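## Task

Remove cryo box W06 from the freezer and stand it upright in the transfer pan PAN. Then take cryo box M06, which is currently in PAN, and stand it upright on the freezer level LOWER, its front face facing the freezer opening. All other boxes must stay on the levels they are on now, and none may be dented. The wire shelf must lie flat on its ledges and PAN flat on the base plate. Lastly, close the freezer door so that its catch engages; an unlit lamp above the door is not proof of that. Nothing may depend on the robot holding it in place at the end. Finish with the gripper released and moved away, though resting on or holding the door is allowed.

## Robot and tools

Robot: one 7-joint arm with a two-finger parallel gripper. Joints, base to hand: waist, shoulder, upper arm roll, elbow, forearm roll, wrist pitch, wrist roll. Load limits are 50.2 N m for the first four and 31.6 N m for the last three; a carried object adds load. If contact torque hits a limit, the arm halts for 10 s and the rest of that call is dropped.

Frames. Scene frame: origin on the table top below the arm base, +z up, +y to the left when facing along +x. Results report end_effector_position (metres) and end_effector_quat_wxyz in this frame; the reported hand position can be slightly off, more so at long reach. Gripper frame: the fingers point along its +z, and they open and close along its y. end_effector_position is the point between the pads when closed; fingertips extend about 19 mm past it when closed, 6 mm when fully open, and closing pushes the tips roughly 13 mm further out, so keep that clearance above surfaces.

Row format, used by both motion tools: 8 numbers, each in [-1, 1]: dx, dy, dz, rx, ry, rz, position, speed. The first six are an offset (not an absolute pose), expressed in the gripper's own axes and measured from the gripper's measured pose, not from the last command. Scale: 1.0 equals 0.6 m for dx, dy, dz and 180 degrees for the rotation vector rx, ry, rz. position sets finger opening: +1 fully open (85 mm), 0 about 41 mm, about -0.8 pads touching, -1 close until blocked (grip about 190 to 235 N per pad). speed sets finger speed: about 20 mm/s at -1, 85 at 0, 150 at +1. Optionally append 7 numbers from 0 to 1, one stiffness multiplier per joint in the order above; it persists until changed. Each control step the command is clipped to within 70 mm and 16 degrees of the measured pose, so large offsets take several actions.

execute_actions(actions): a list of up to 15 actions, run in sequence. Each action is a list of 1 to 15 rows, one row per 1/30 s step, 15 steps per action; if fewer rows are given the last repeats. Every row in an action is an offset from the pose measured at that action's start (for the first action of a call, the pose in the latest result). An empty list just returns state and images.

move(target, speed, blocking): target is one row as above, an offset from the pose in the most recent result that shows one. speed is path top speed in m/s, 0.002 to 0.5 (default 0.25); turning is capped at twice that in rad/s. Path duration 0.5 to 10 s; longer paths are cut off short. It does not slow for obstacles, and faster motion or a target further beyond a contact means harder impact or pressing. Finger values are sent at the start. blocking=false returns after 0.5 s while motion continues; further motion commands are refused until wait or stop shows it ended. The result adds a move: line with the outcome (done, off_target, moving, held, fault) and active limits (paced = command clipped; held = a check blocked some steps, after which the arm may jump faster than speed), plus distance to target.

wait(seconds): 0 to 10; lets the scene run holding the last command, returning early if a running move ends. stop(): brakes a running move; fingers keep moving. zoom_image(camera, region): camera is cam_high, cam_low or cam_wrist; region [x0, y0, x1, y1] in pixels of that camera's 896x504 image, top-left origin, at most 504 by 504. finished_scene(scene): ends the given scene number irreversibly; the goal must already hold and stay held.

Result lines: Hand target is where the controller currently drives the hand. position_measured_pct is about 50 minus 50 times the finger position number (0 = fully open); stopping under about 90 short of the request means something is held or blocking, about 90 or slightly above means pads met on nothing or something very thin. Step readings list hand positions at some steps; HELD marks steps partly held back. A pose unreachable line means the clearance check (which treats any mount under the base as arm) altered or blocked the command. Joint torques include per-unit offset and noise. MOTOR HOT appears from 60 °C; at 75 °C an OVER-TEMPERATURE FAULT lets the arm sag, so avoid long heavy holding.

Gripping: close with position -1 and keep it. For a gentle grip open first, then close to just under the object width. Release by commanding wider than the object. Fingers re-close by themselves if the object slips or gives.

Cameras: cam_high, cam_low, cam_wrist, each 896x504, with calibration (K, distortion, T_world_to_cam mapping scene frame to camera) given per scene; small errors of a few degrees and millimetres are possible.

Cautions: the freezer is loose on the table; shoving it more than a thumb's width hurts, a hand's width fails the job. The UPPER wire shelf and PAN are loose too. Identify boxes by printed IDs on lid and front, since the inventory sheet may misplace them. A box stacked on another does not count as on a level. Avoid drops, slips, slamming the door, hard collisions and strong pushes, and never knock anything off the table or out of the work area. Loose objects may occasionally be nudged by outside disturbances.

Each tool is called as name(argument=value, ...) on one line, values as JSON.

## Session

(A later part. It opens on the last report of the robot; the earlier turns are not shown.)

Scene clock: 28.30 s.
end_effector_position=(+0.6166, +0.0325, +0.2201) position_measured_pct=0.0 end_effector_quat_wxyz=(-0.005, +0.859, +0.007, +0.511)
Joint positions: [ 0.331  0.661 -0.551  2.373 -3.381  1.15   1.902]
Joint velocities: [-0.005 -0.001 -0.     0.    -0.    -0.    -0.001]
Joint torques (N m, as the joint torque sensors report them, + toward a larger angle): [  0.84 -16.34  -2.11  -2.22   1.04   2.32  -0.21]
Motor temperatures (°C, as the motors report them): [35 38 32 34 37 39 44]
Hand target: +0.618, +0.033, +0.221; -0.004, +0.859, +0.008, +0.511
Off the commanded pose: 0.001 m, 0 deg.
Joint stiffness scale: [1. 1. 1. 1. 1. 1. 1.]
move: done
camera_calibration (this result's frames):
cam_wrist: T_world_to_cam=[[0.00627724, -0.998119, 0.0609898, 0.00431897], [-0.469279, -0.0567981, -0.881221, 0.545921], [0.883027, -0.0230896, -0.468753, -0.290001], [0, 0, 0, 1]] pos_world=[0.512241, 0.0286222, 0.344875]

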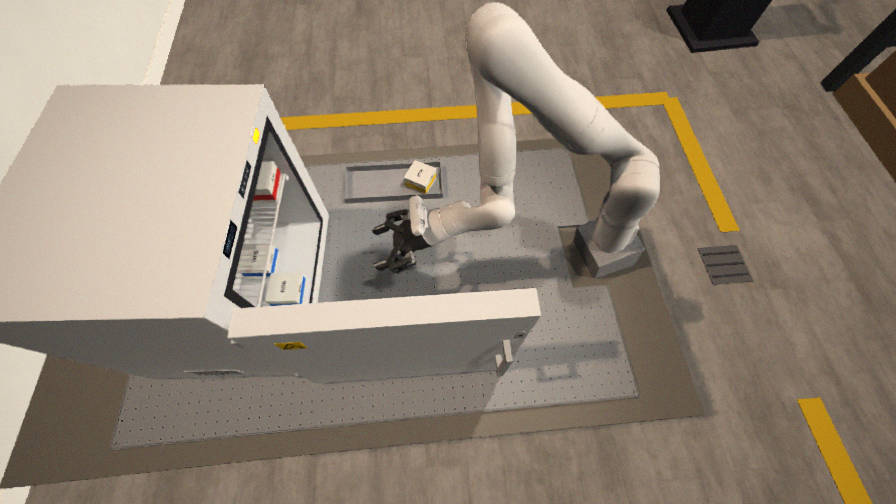

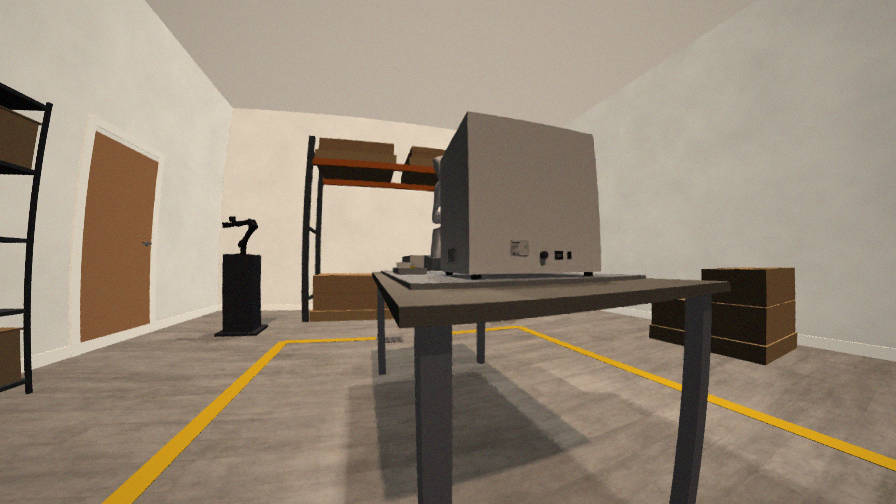

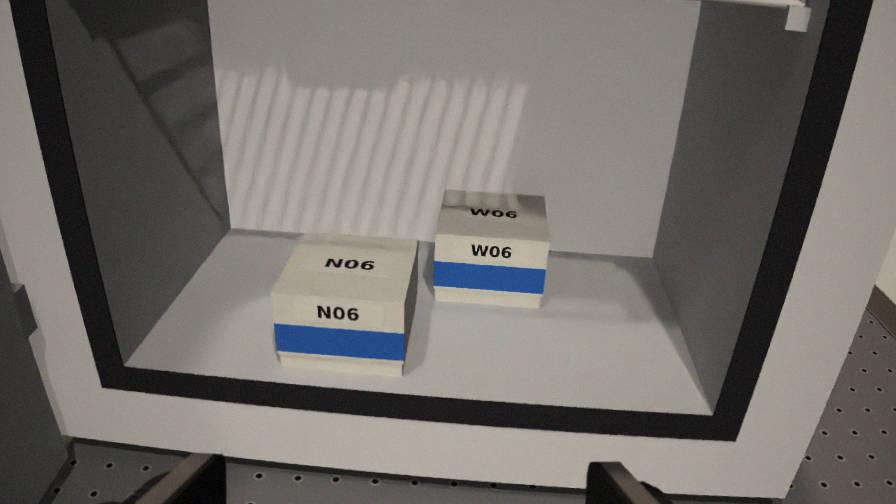

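move(target=[0,0.12,0.1,0,0,0,1,0])

move(target=[0.055,0,0.31,0,0,0,1,0], speed=0.12)

move(target=[0,-0.14,0,0,0,0,1,0], speed=0.04)

move(target=[0,0.09,0,0,0,0,1,0], speed=0.1)

Scene clock: 29.57 s.
end_effector_position=(+0.6704, -0.0390, +0.1936) position_measured_pct=0.0 end_effector_quat_wxyz=(-0.003, +0.858, +0.008, +0.513)
Joint positions: [ 0.488  0.752 -0.477  2.181 -3.133  0.987  1.858]
Joint velocities: [ 0.006  0.002 -0.    -0.    -0.002  0.001  0.001]
Joint torques (N m, as the joint torque sensors report them, + toward a larger angle): [  1.17 -18.02  -2.33  -2.88   0.87   2.2   -0.13]
Motor temperatures (°C, as the motors report them): [35 38 32 34 37 39 44]
Hand target: +0.671, -0.039, +0.192; -0.005, +0.859, +0.008, +0.511
Off the commanded pose: 0.002 m, 0 deg.
Joint stiffness scale: [1. 1. 1. 1. 1. 1. 1.]
move: done
camera_calibration (this result's frames):
cam_wrist: T_world_to_cam=[[0.00382441, -0.997879, 0.0649779, -0.0648241], [-0.466287, -0.0592615, -0.882646, 0.541901], [0.884625, -0.0269227, -0.465524, -0.353381], [0, 0, 0, 1]] pos_world=[0.565539, -0.0420867, 0.318011]

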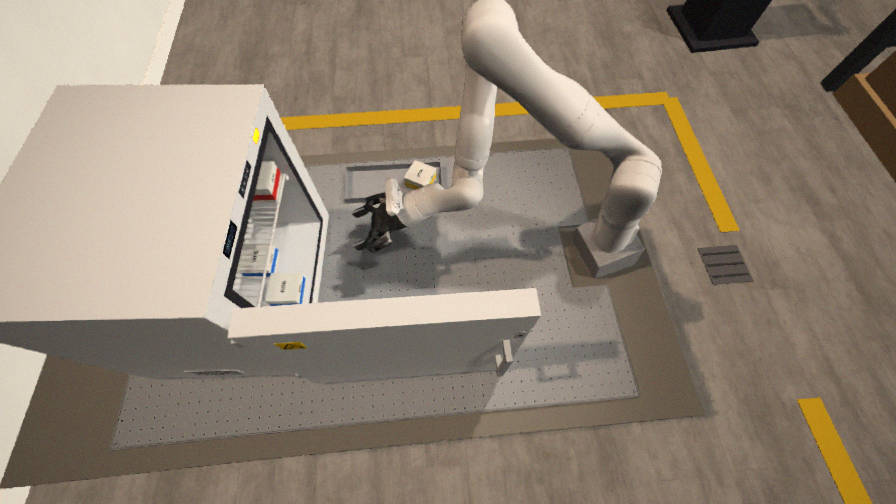

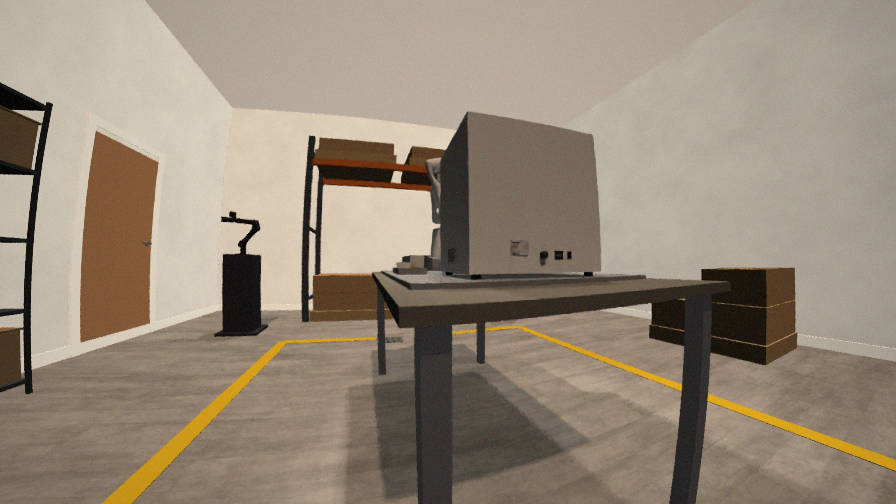

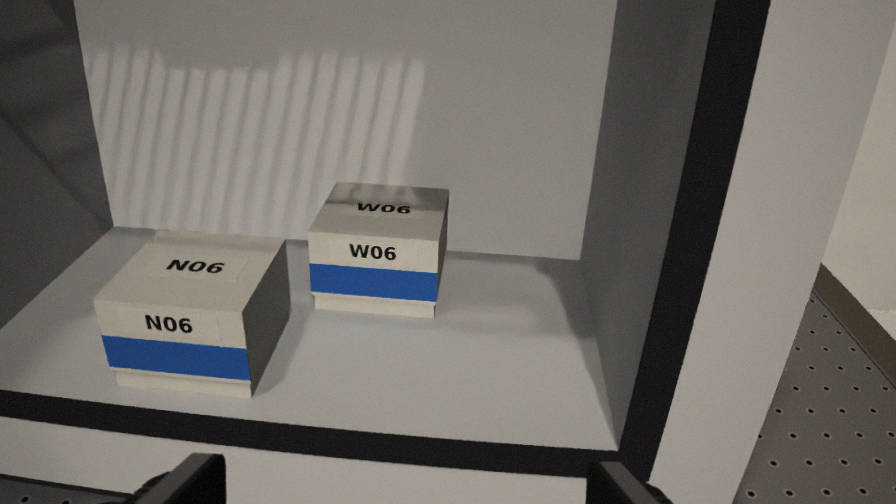

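Scene clock: 31.67 s.
end_effector_position=(+0.8504, -0.0346, +0.1388) position_measured_pct=0.0 end_effector_quat_wxyz=(-0.005, +0.856, +0.008, +0.516)
Joint positions: [ 0.351  0.991 -0.431  1.529 -3.177  0.602  1.922]
Joint velocities: [-0.004  0.     0.003 -0.002 -0.001  0.    -0.   ]
Joint torques (N m, as the joint torque sensors report them, + toward a larger angle): [  1.89 -24.2   -2.94  -6.36   0.7    2.24  -0.24]
Motor temperatures (°C, as the motors report them): [35 38 32 34 37 39 44]
Hand target: +0.850, -0.037, +0.135; -0.003, +0.858, +0.008, +0.513
Off the commanded pose: 0.005 m, 1 deg.
Joint stiffness scale: [1. 1. 1. 1. 1. 1. 1.]
move: off_target
camera_calibration (this result's frames):
cam_wrist: T_world_to_cam=[[0.00643018, -0.998028, 0.0624469, -0.0594238], [-0.459213, -0.0584212, -0.886403, 0.572325], [0.888303, -0.0229767, -0.458683, -0.541932], [0, 0, 0, 1]] pos_world=[0.744601, -0.0383225, 0.262447]

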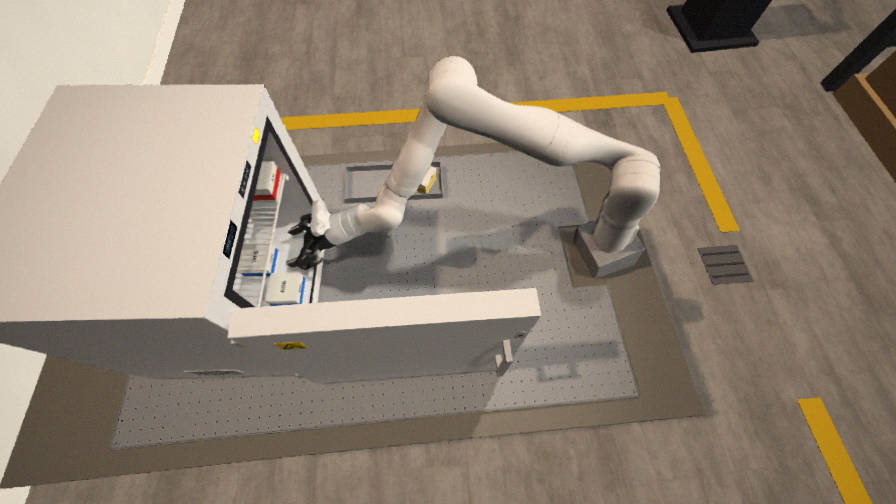

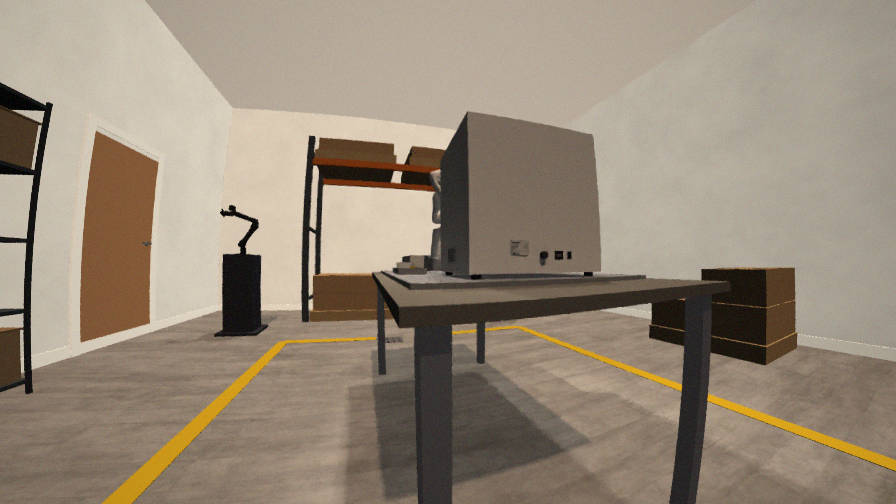

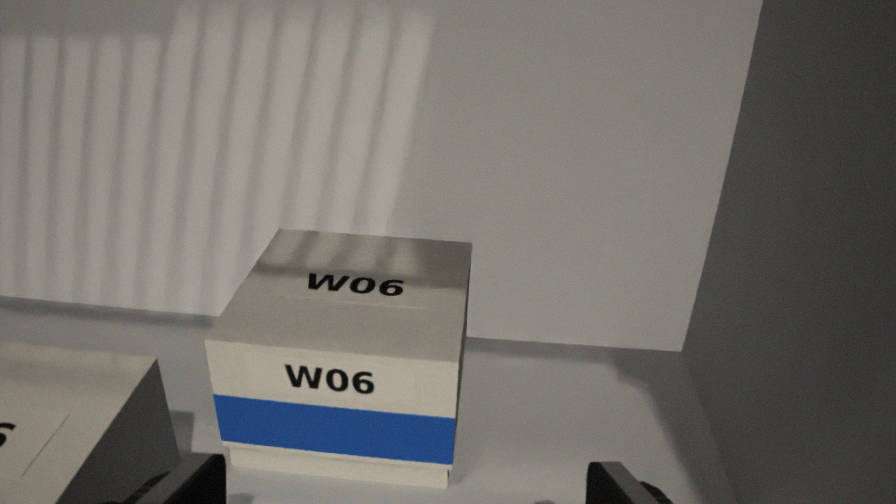

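Scene clock: 34.17 s.
end_effector_position=(+0.8485, +0.0517, +0.1367) position_measured_pct=0.0 end_effector_quat_wxyz=(-0.009, +0.857, +0.008, +0.514)
Joint positions: [ 0.17   0.974 -0.389  1.541 -3.386  0.661  2.001]
Joint velocities: [-0.004 -0.     0.004 -0.     0.002 -0.001 -0.   ]
Joint torques (N m, as the joint torque sensors report them, + toward a larger angle): [  0.56 -24.13  -3.26  -6.29   0.88   2.09  -0.21]
Motor temperatures (°C, as the motors report them): [35 38 32 34 37 39 44]
Hand target: +0.849, +0.050, +0.139; -0.005, +0.856, +0.008, +0.516
Off the commanded pose: 0.003 m, 1 deg.
Joint stiffness scale: [1. 1. 1. 1. 1. 1. 1.]
move: done
camera_calibration (this result's frames):
cam_wrist: T_world_to_cam=[[0.0104179, -0.998475, 0.0542154, 0.0246326], [-0.462591, -0.0528802, -0.884994, 0.576966], [0.886511, -0.0158597, -0.462436, -0.537595], [0, 0, 0, 1]] pos_world=[0.743227, 0.046579, 0.260672]

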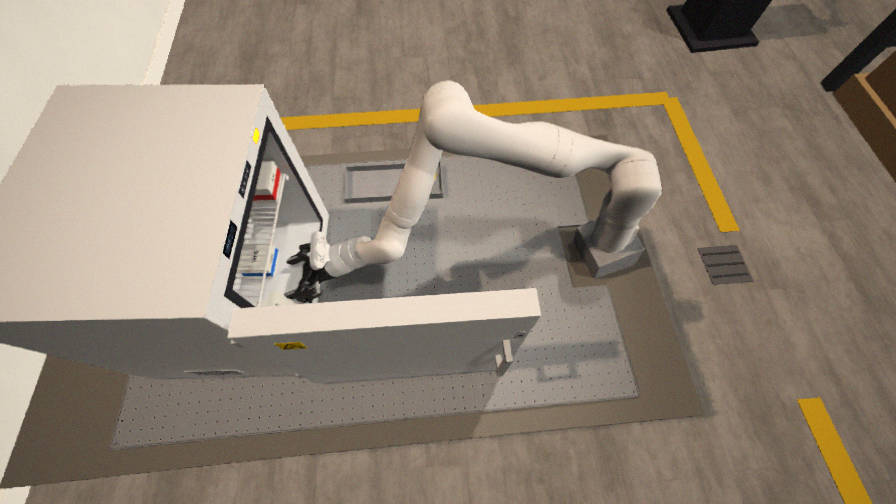

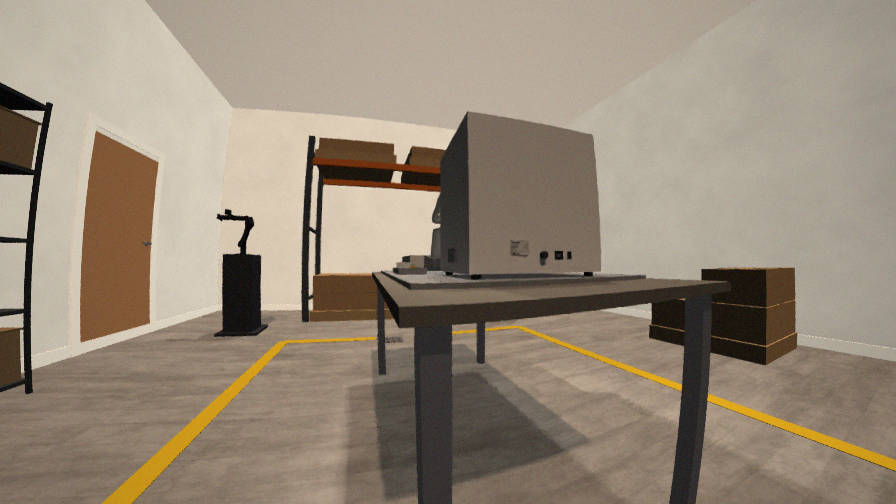

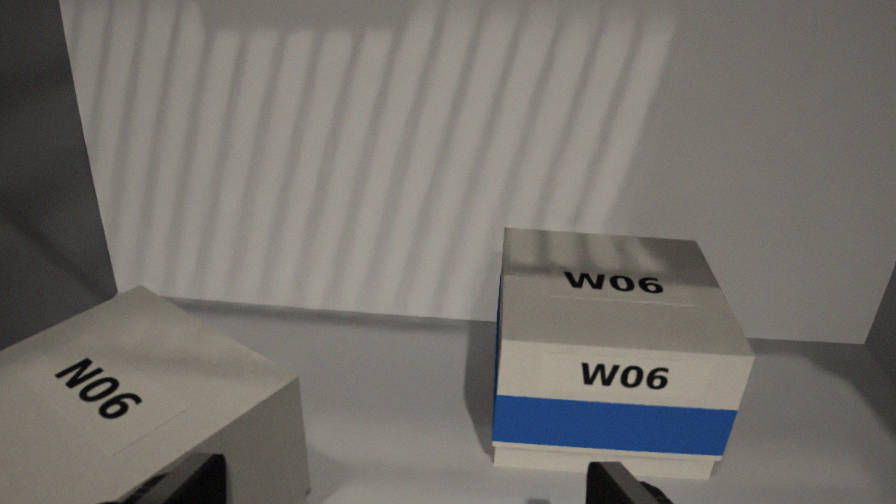

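Scene clock: 35.20 s.
end_effector_position=(+0.8494, -0.0045, +0.1378) position_measured_pct=0.0 end_effector_quat_wxyz=(-0.005, +0.857, +0.008, +0.516)
Joint positions: [ 0.282  0.982 -0.408  1.541 -3.253  0.628  1.946]
Joint velocities: [ 0.005  0.001 -0.005 -0.001 -0.001 -0.001  0.   ]
Joint torques (N m, as the joint torque sensors report them, + toward a larger angle): [  1.42 -24.34  -2.74  -6.2    0.82   2.18  -0.22]
Motor temperatures (°C, as the motors report them): [35 38 32 34 37 39 44]
Hand target: +0.850, -0.002, +0.136; -0.009, +0.858, +0.008, +0.514
Off the commanded pose: 0.003 m, 1 deg.
Joint stiffness scale: [1. 1. 1. 1. 1. 1. 1.]
move: done
camera_calibration (this result's frames):
cam_wrist: T_world_to_cam=[[0.00674635, -0.99804, 0.0622211, -0.029585], [-0.460382, -0.0583359, -0.885802, 0.573645], [0.887695, -0.0226696, -0.459873, -0.540152], [0, 0, 0, 1]] pos_world=[0.743786, -0.00830797, 0.261575]

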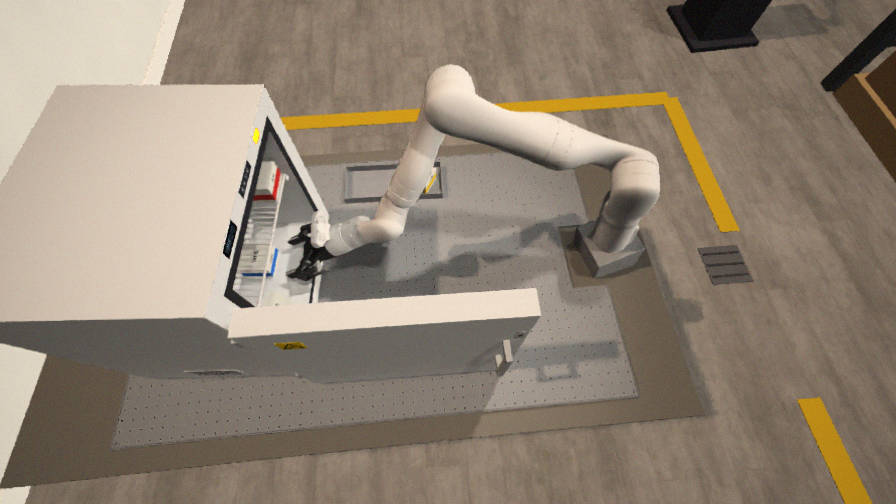

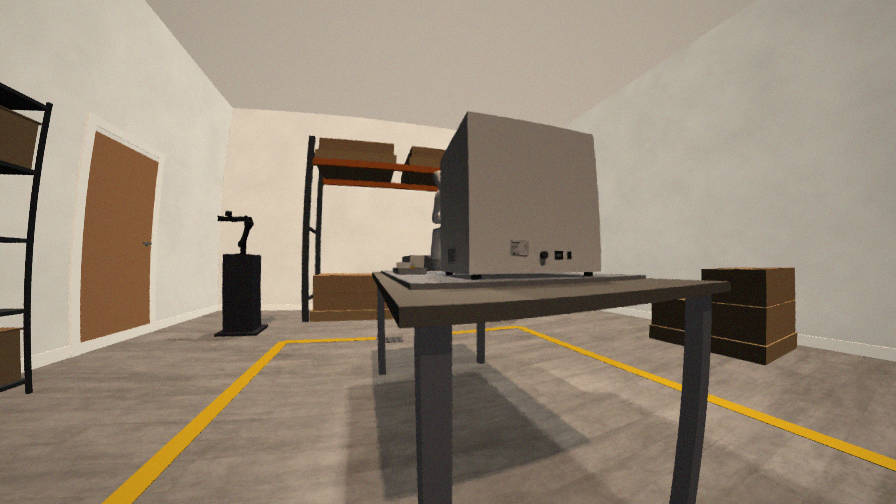

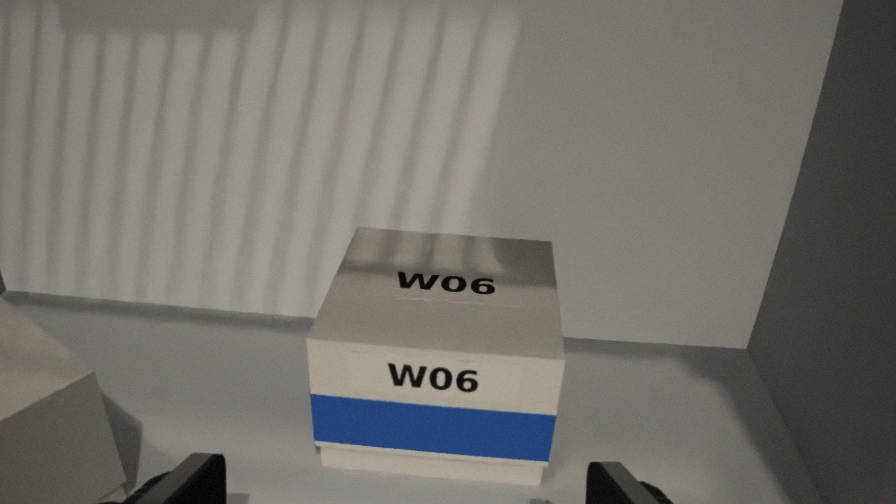

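move(target=[0.02,0.013,0.09,0,0,0,1,0], speed=0.05)

move(target=[0.03,0.003,0.063,0,0,0,1,0], speed=0.04)

move(target=[0,0,0,0,0,0,0.74,-1])

Scene clock: 38.00 s.
end_effector_position=(+0.9034, -0.0102, +0.1271) position_measured_pct=0.0 end_effector_quat_wxyz=(-0.007, +0.855, +0.007, +0.518)
Joint positions: [ 0.255  1.067 -0.39   1.308 -3.253  0.489  1.956]
Joint velocities: [-0.003  0.004  0.003 -0.002  0.001 -0.     0.   ]
Joint torques (N m, as the joint torque sensors report them, + toward a larger angle): [  1.56 -25.67  -2.28  -7.42   0.81   2.28  -0.11]
Motor temperatures (°C, as the motors report them): [35 39 32 34 37 39 44]
Hand target: +0.903, -0.011, +0.123; -0.005, +0.857, +0.008, +0.516
Off the commanded pose: 0.004 m, 0 deg.
Joint stiffness scale: [1. 1. 1. 1. 1. 1. 1.]
move: off_target
camera_calibration (this result's frames):
cam_wrist: T_world_to_cam=[[0.00550834, -0.998355, 0.0570744, -0.0332286], [-0.454433, -0.0533405, -0.889183, 0.583788], [0.890764, -0.0210386, -0.453979, -0.596647], [0, 0, 0, 1]] pos_world=[0.796947, -0.014587, 0.250125]

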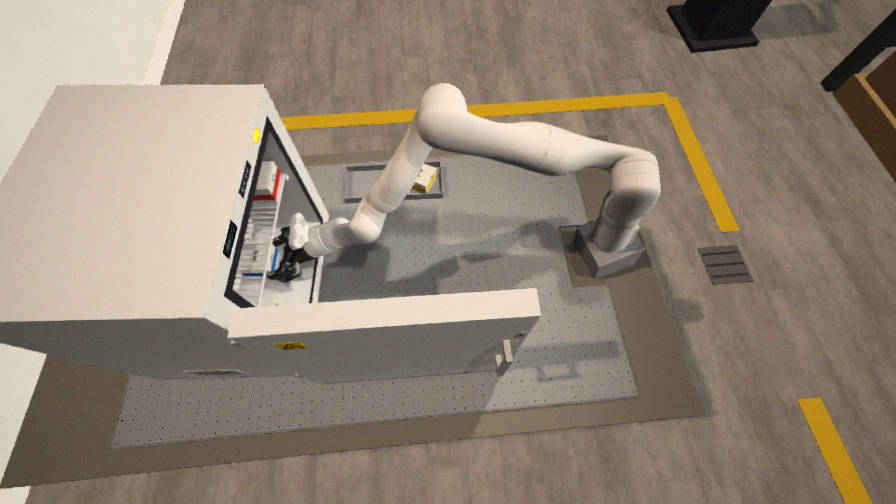

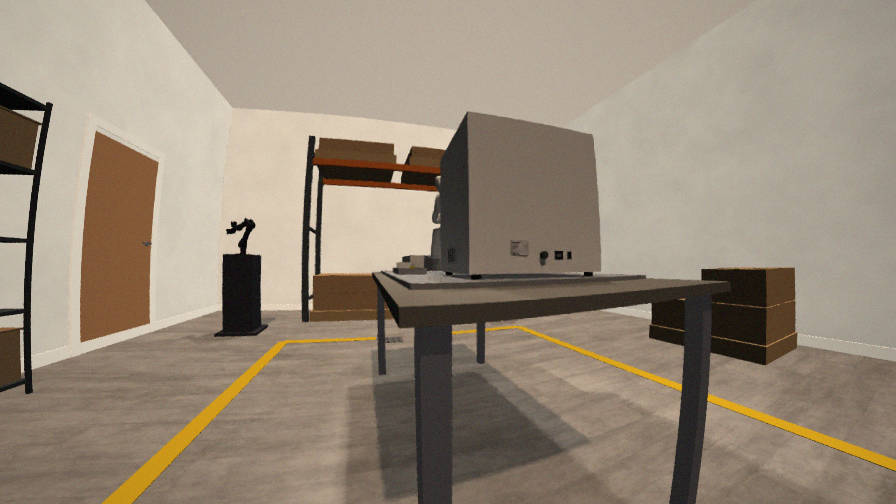

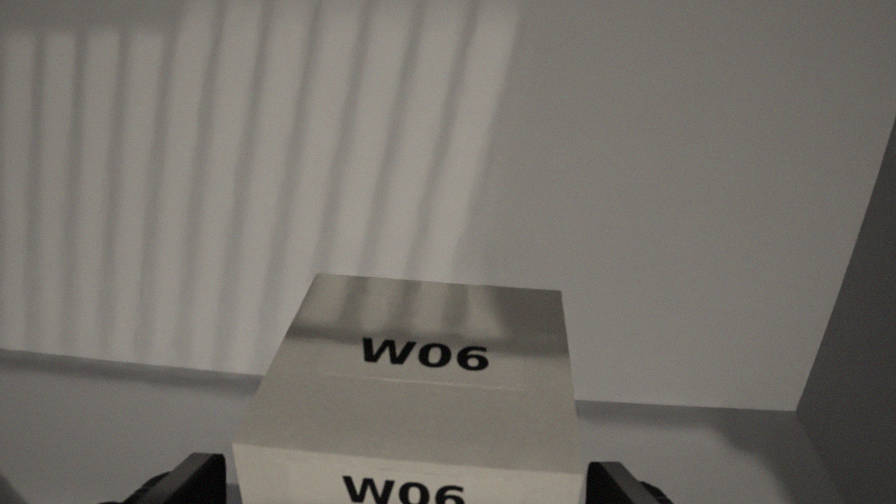

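Scene clock: 39.37 s.
end_effector_position=(+0.9459, -0.0107, +0.1299) position_measured_pct=0.0 end_effector_quat_wxyz=(-0.008, +0.853, +0.007, +0.522)
Joint positions: [ 0.215  1.122 -0.354  1.111 -3.271  0.362  1.957]
Joint velocities: [-0.006  0.005  0.005 -0.005  0.001 -0.002  0.   ]
Joint torques (N m, as the joint torque sensors report them, + toward a larger angle): [  1.43 -27.8   -2.12  -8.3    0.55   2.11  -0.19]
Motor temperatures (°C, as the motors report them): [35 39 32 34 37 39 44]
Hand target: +0.945, -0.011, +0.126; -0.007, +0.855, +0.007, +0.518
Off the commanded pose: 0.004 m, 0 deg.
Joint stiffness scale: [1. 1. 1. 1. 1. 1. 1.]
move: off_target
camera_calibration (this result's frames):
cam_wrist: T_world_to_cam=[[0.00630843, -0.998412, 0.0559829, -0.0347133], [-0.447731, -0.052879, -0.892603, 0.599664], [0.894146, -0.0194344, -0.447354, -0.637305], [0, 0, 0, 1]] pos_world=[0.838551, -0.0153342, 0.252104]

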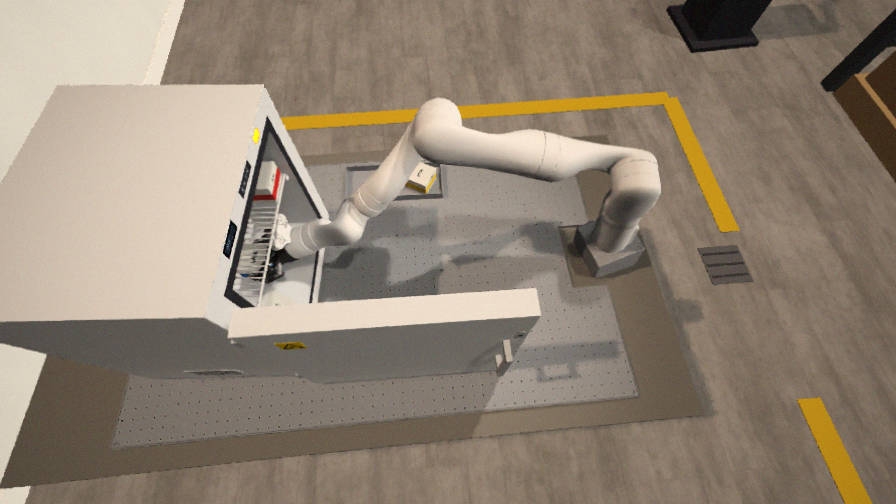

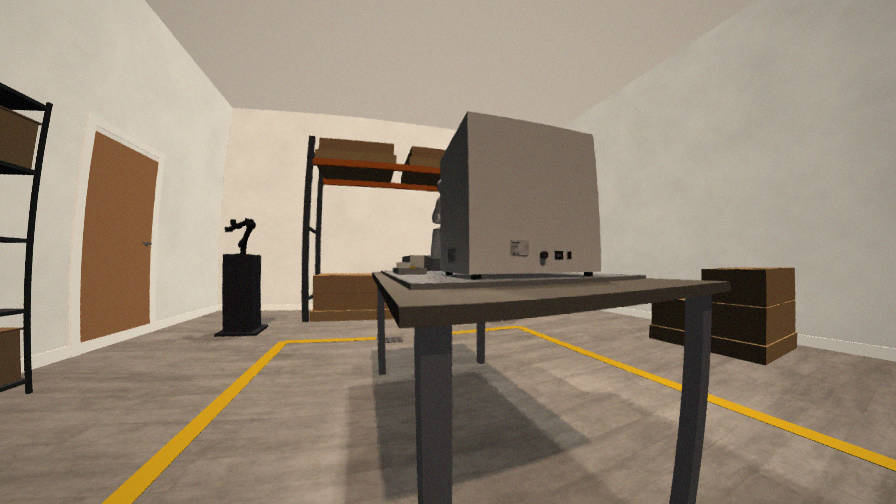

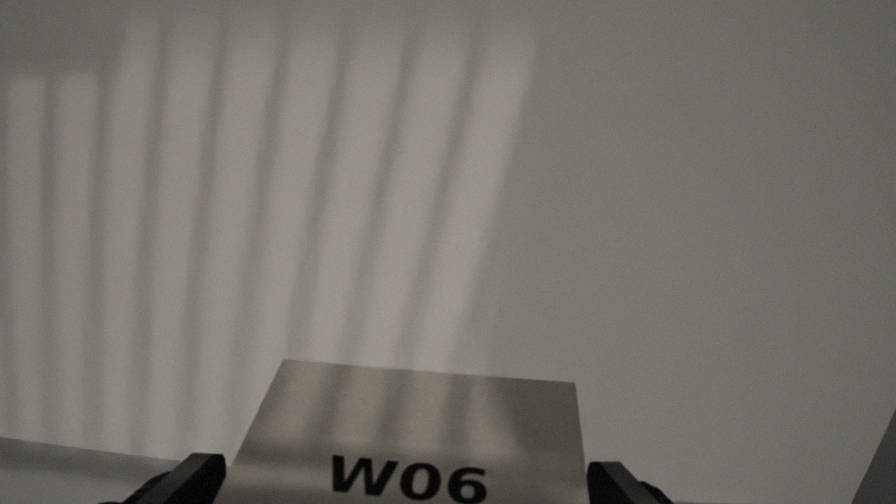

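Scene clock: 40.23 s.
end_effector_position=(+0.9461, -0.0107, +0.1305) position_measured_pct=11.1 end_effector_quat_wxyz=(-0.008, +0.853, +0.007, +0.522)
Joint positions: [ 0.214  1.121 -0.354  1.111 -3.271  0.362  1.957]
Joint velocities: [-0.     0.001 -0.001 -0.    -0.002 -0.001  0.002]
Joint torques (N m, as the joint torque sensors report them, + toward a larger angle): [  1.93 -24.72  -1.83  -7.34   0.54   1.45  -0.24]
Motor temperatures (°C, as the motors report them): [35 39 32 34 37 39 44]
Hand target: +0.946, -0.011, +0.130; -0.008, +0.853, +0.007, +0.522
Off the commanded pose: 0.001 m, 0 deg.
Joint stiffness scale: [1. 1. 1. 1. 1. 1. 1.]
move: done
camera_calibration (this result's frames):
cam_wrist: T_world_to_cam=[[0.00637492, -0.998404, 0.0561209, -0.0347707], [-0.447124, -0.0530453, -0.892898, 0.599745], [0.894449, -0.0194009, -0.446748, -0.637567], [0, 0, 0, 1]] pos_world=[0.838654, -0.0152708, 0.25263]

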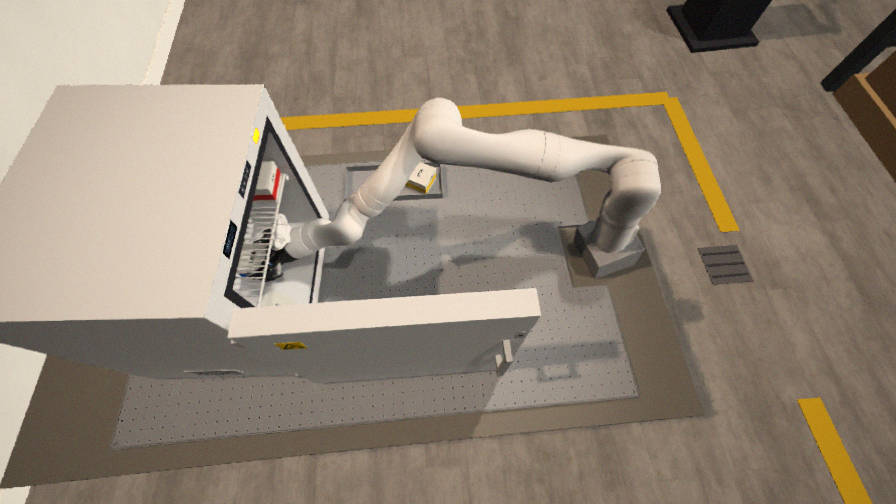

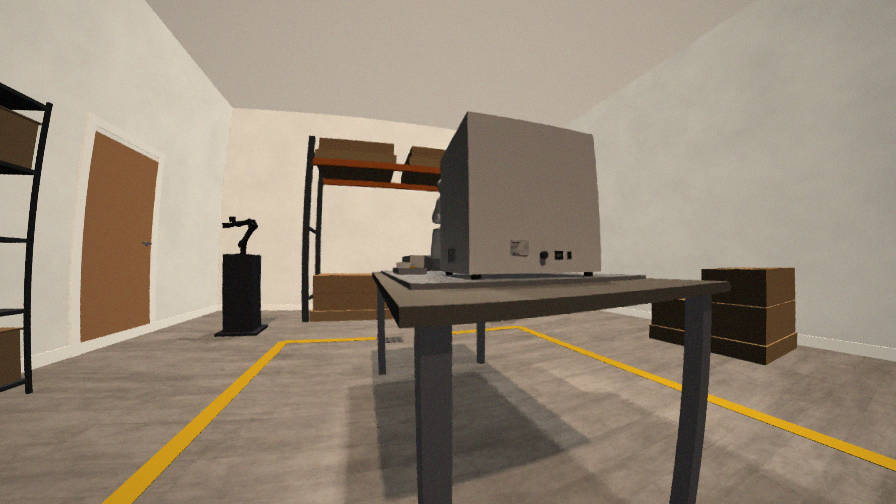

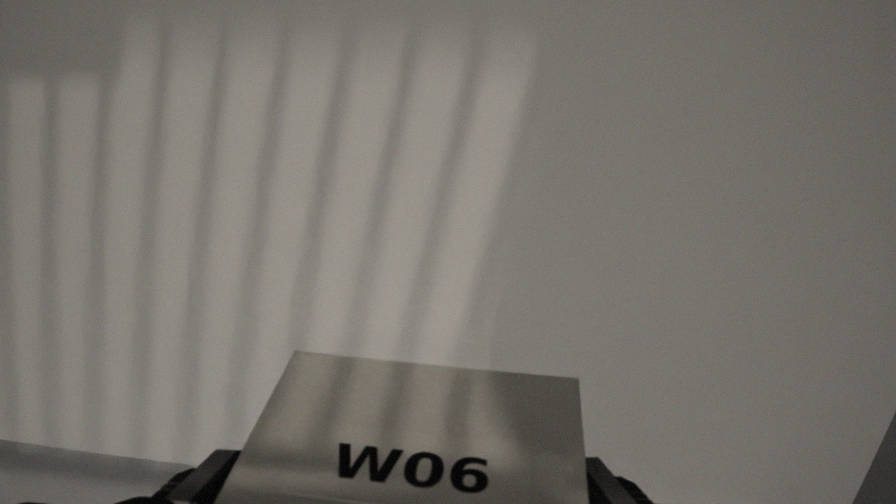

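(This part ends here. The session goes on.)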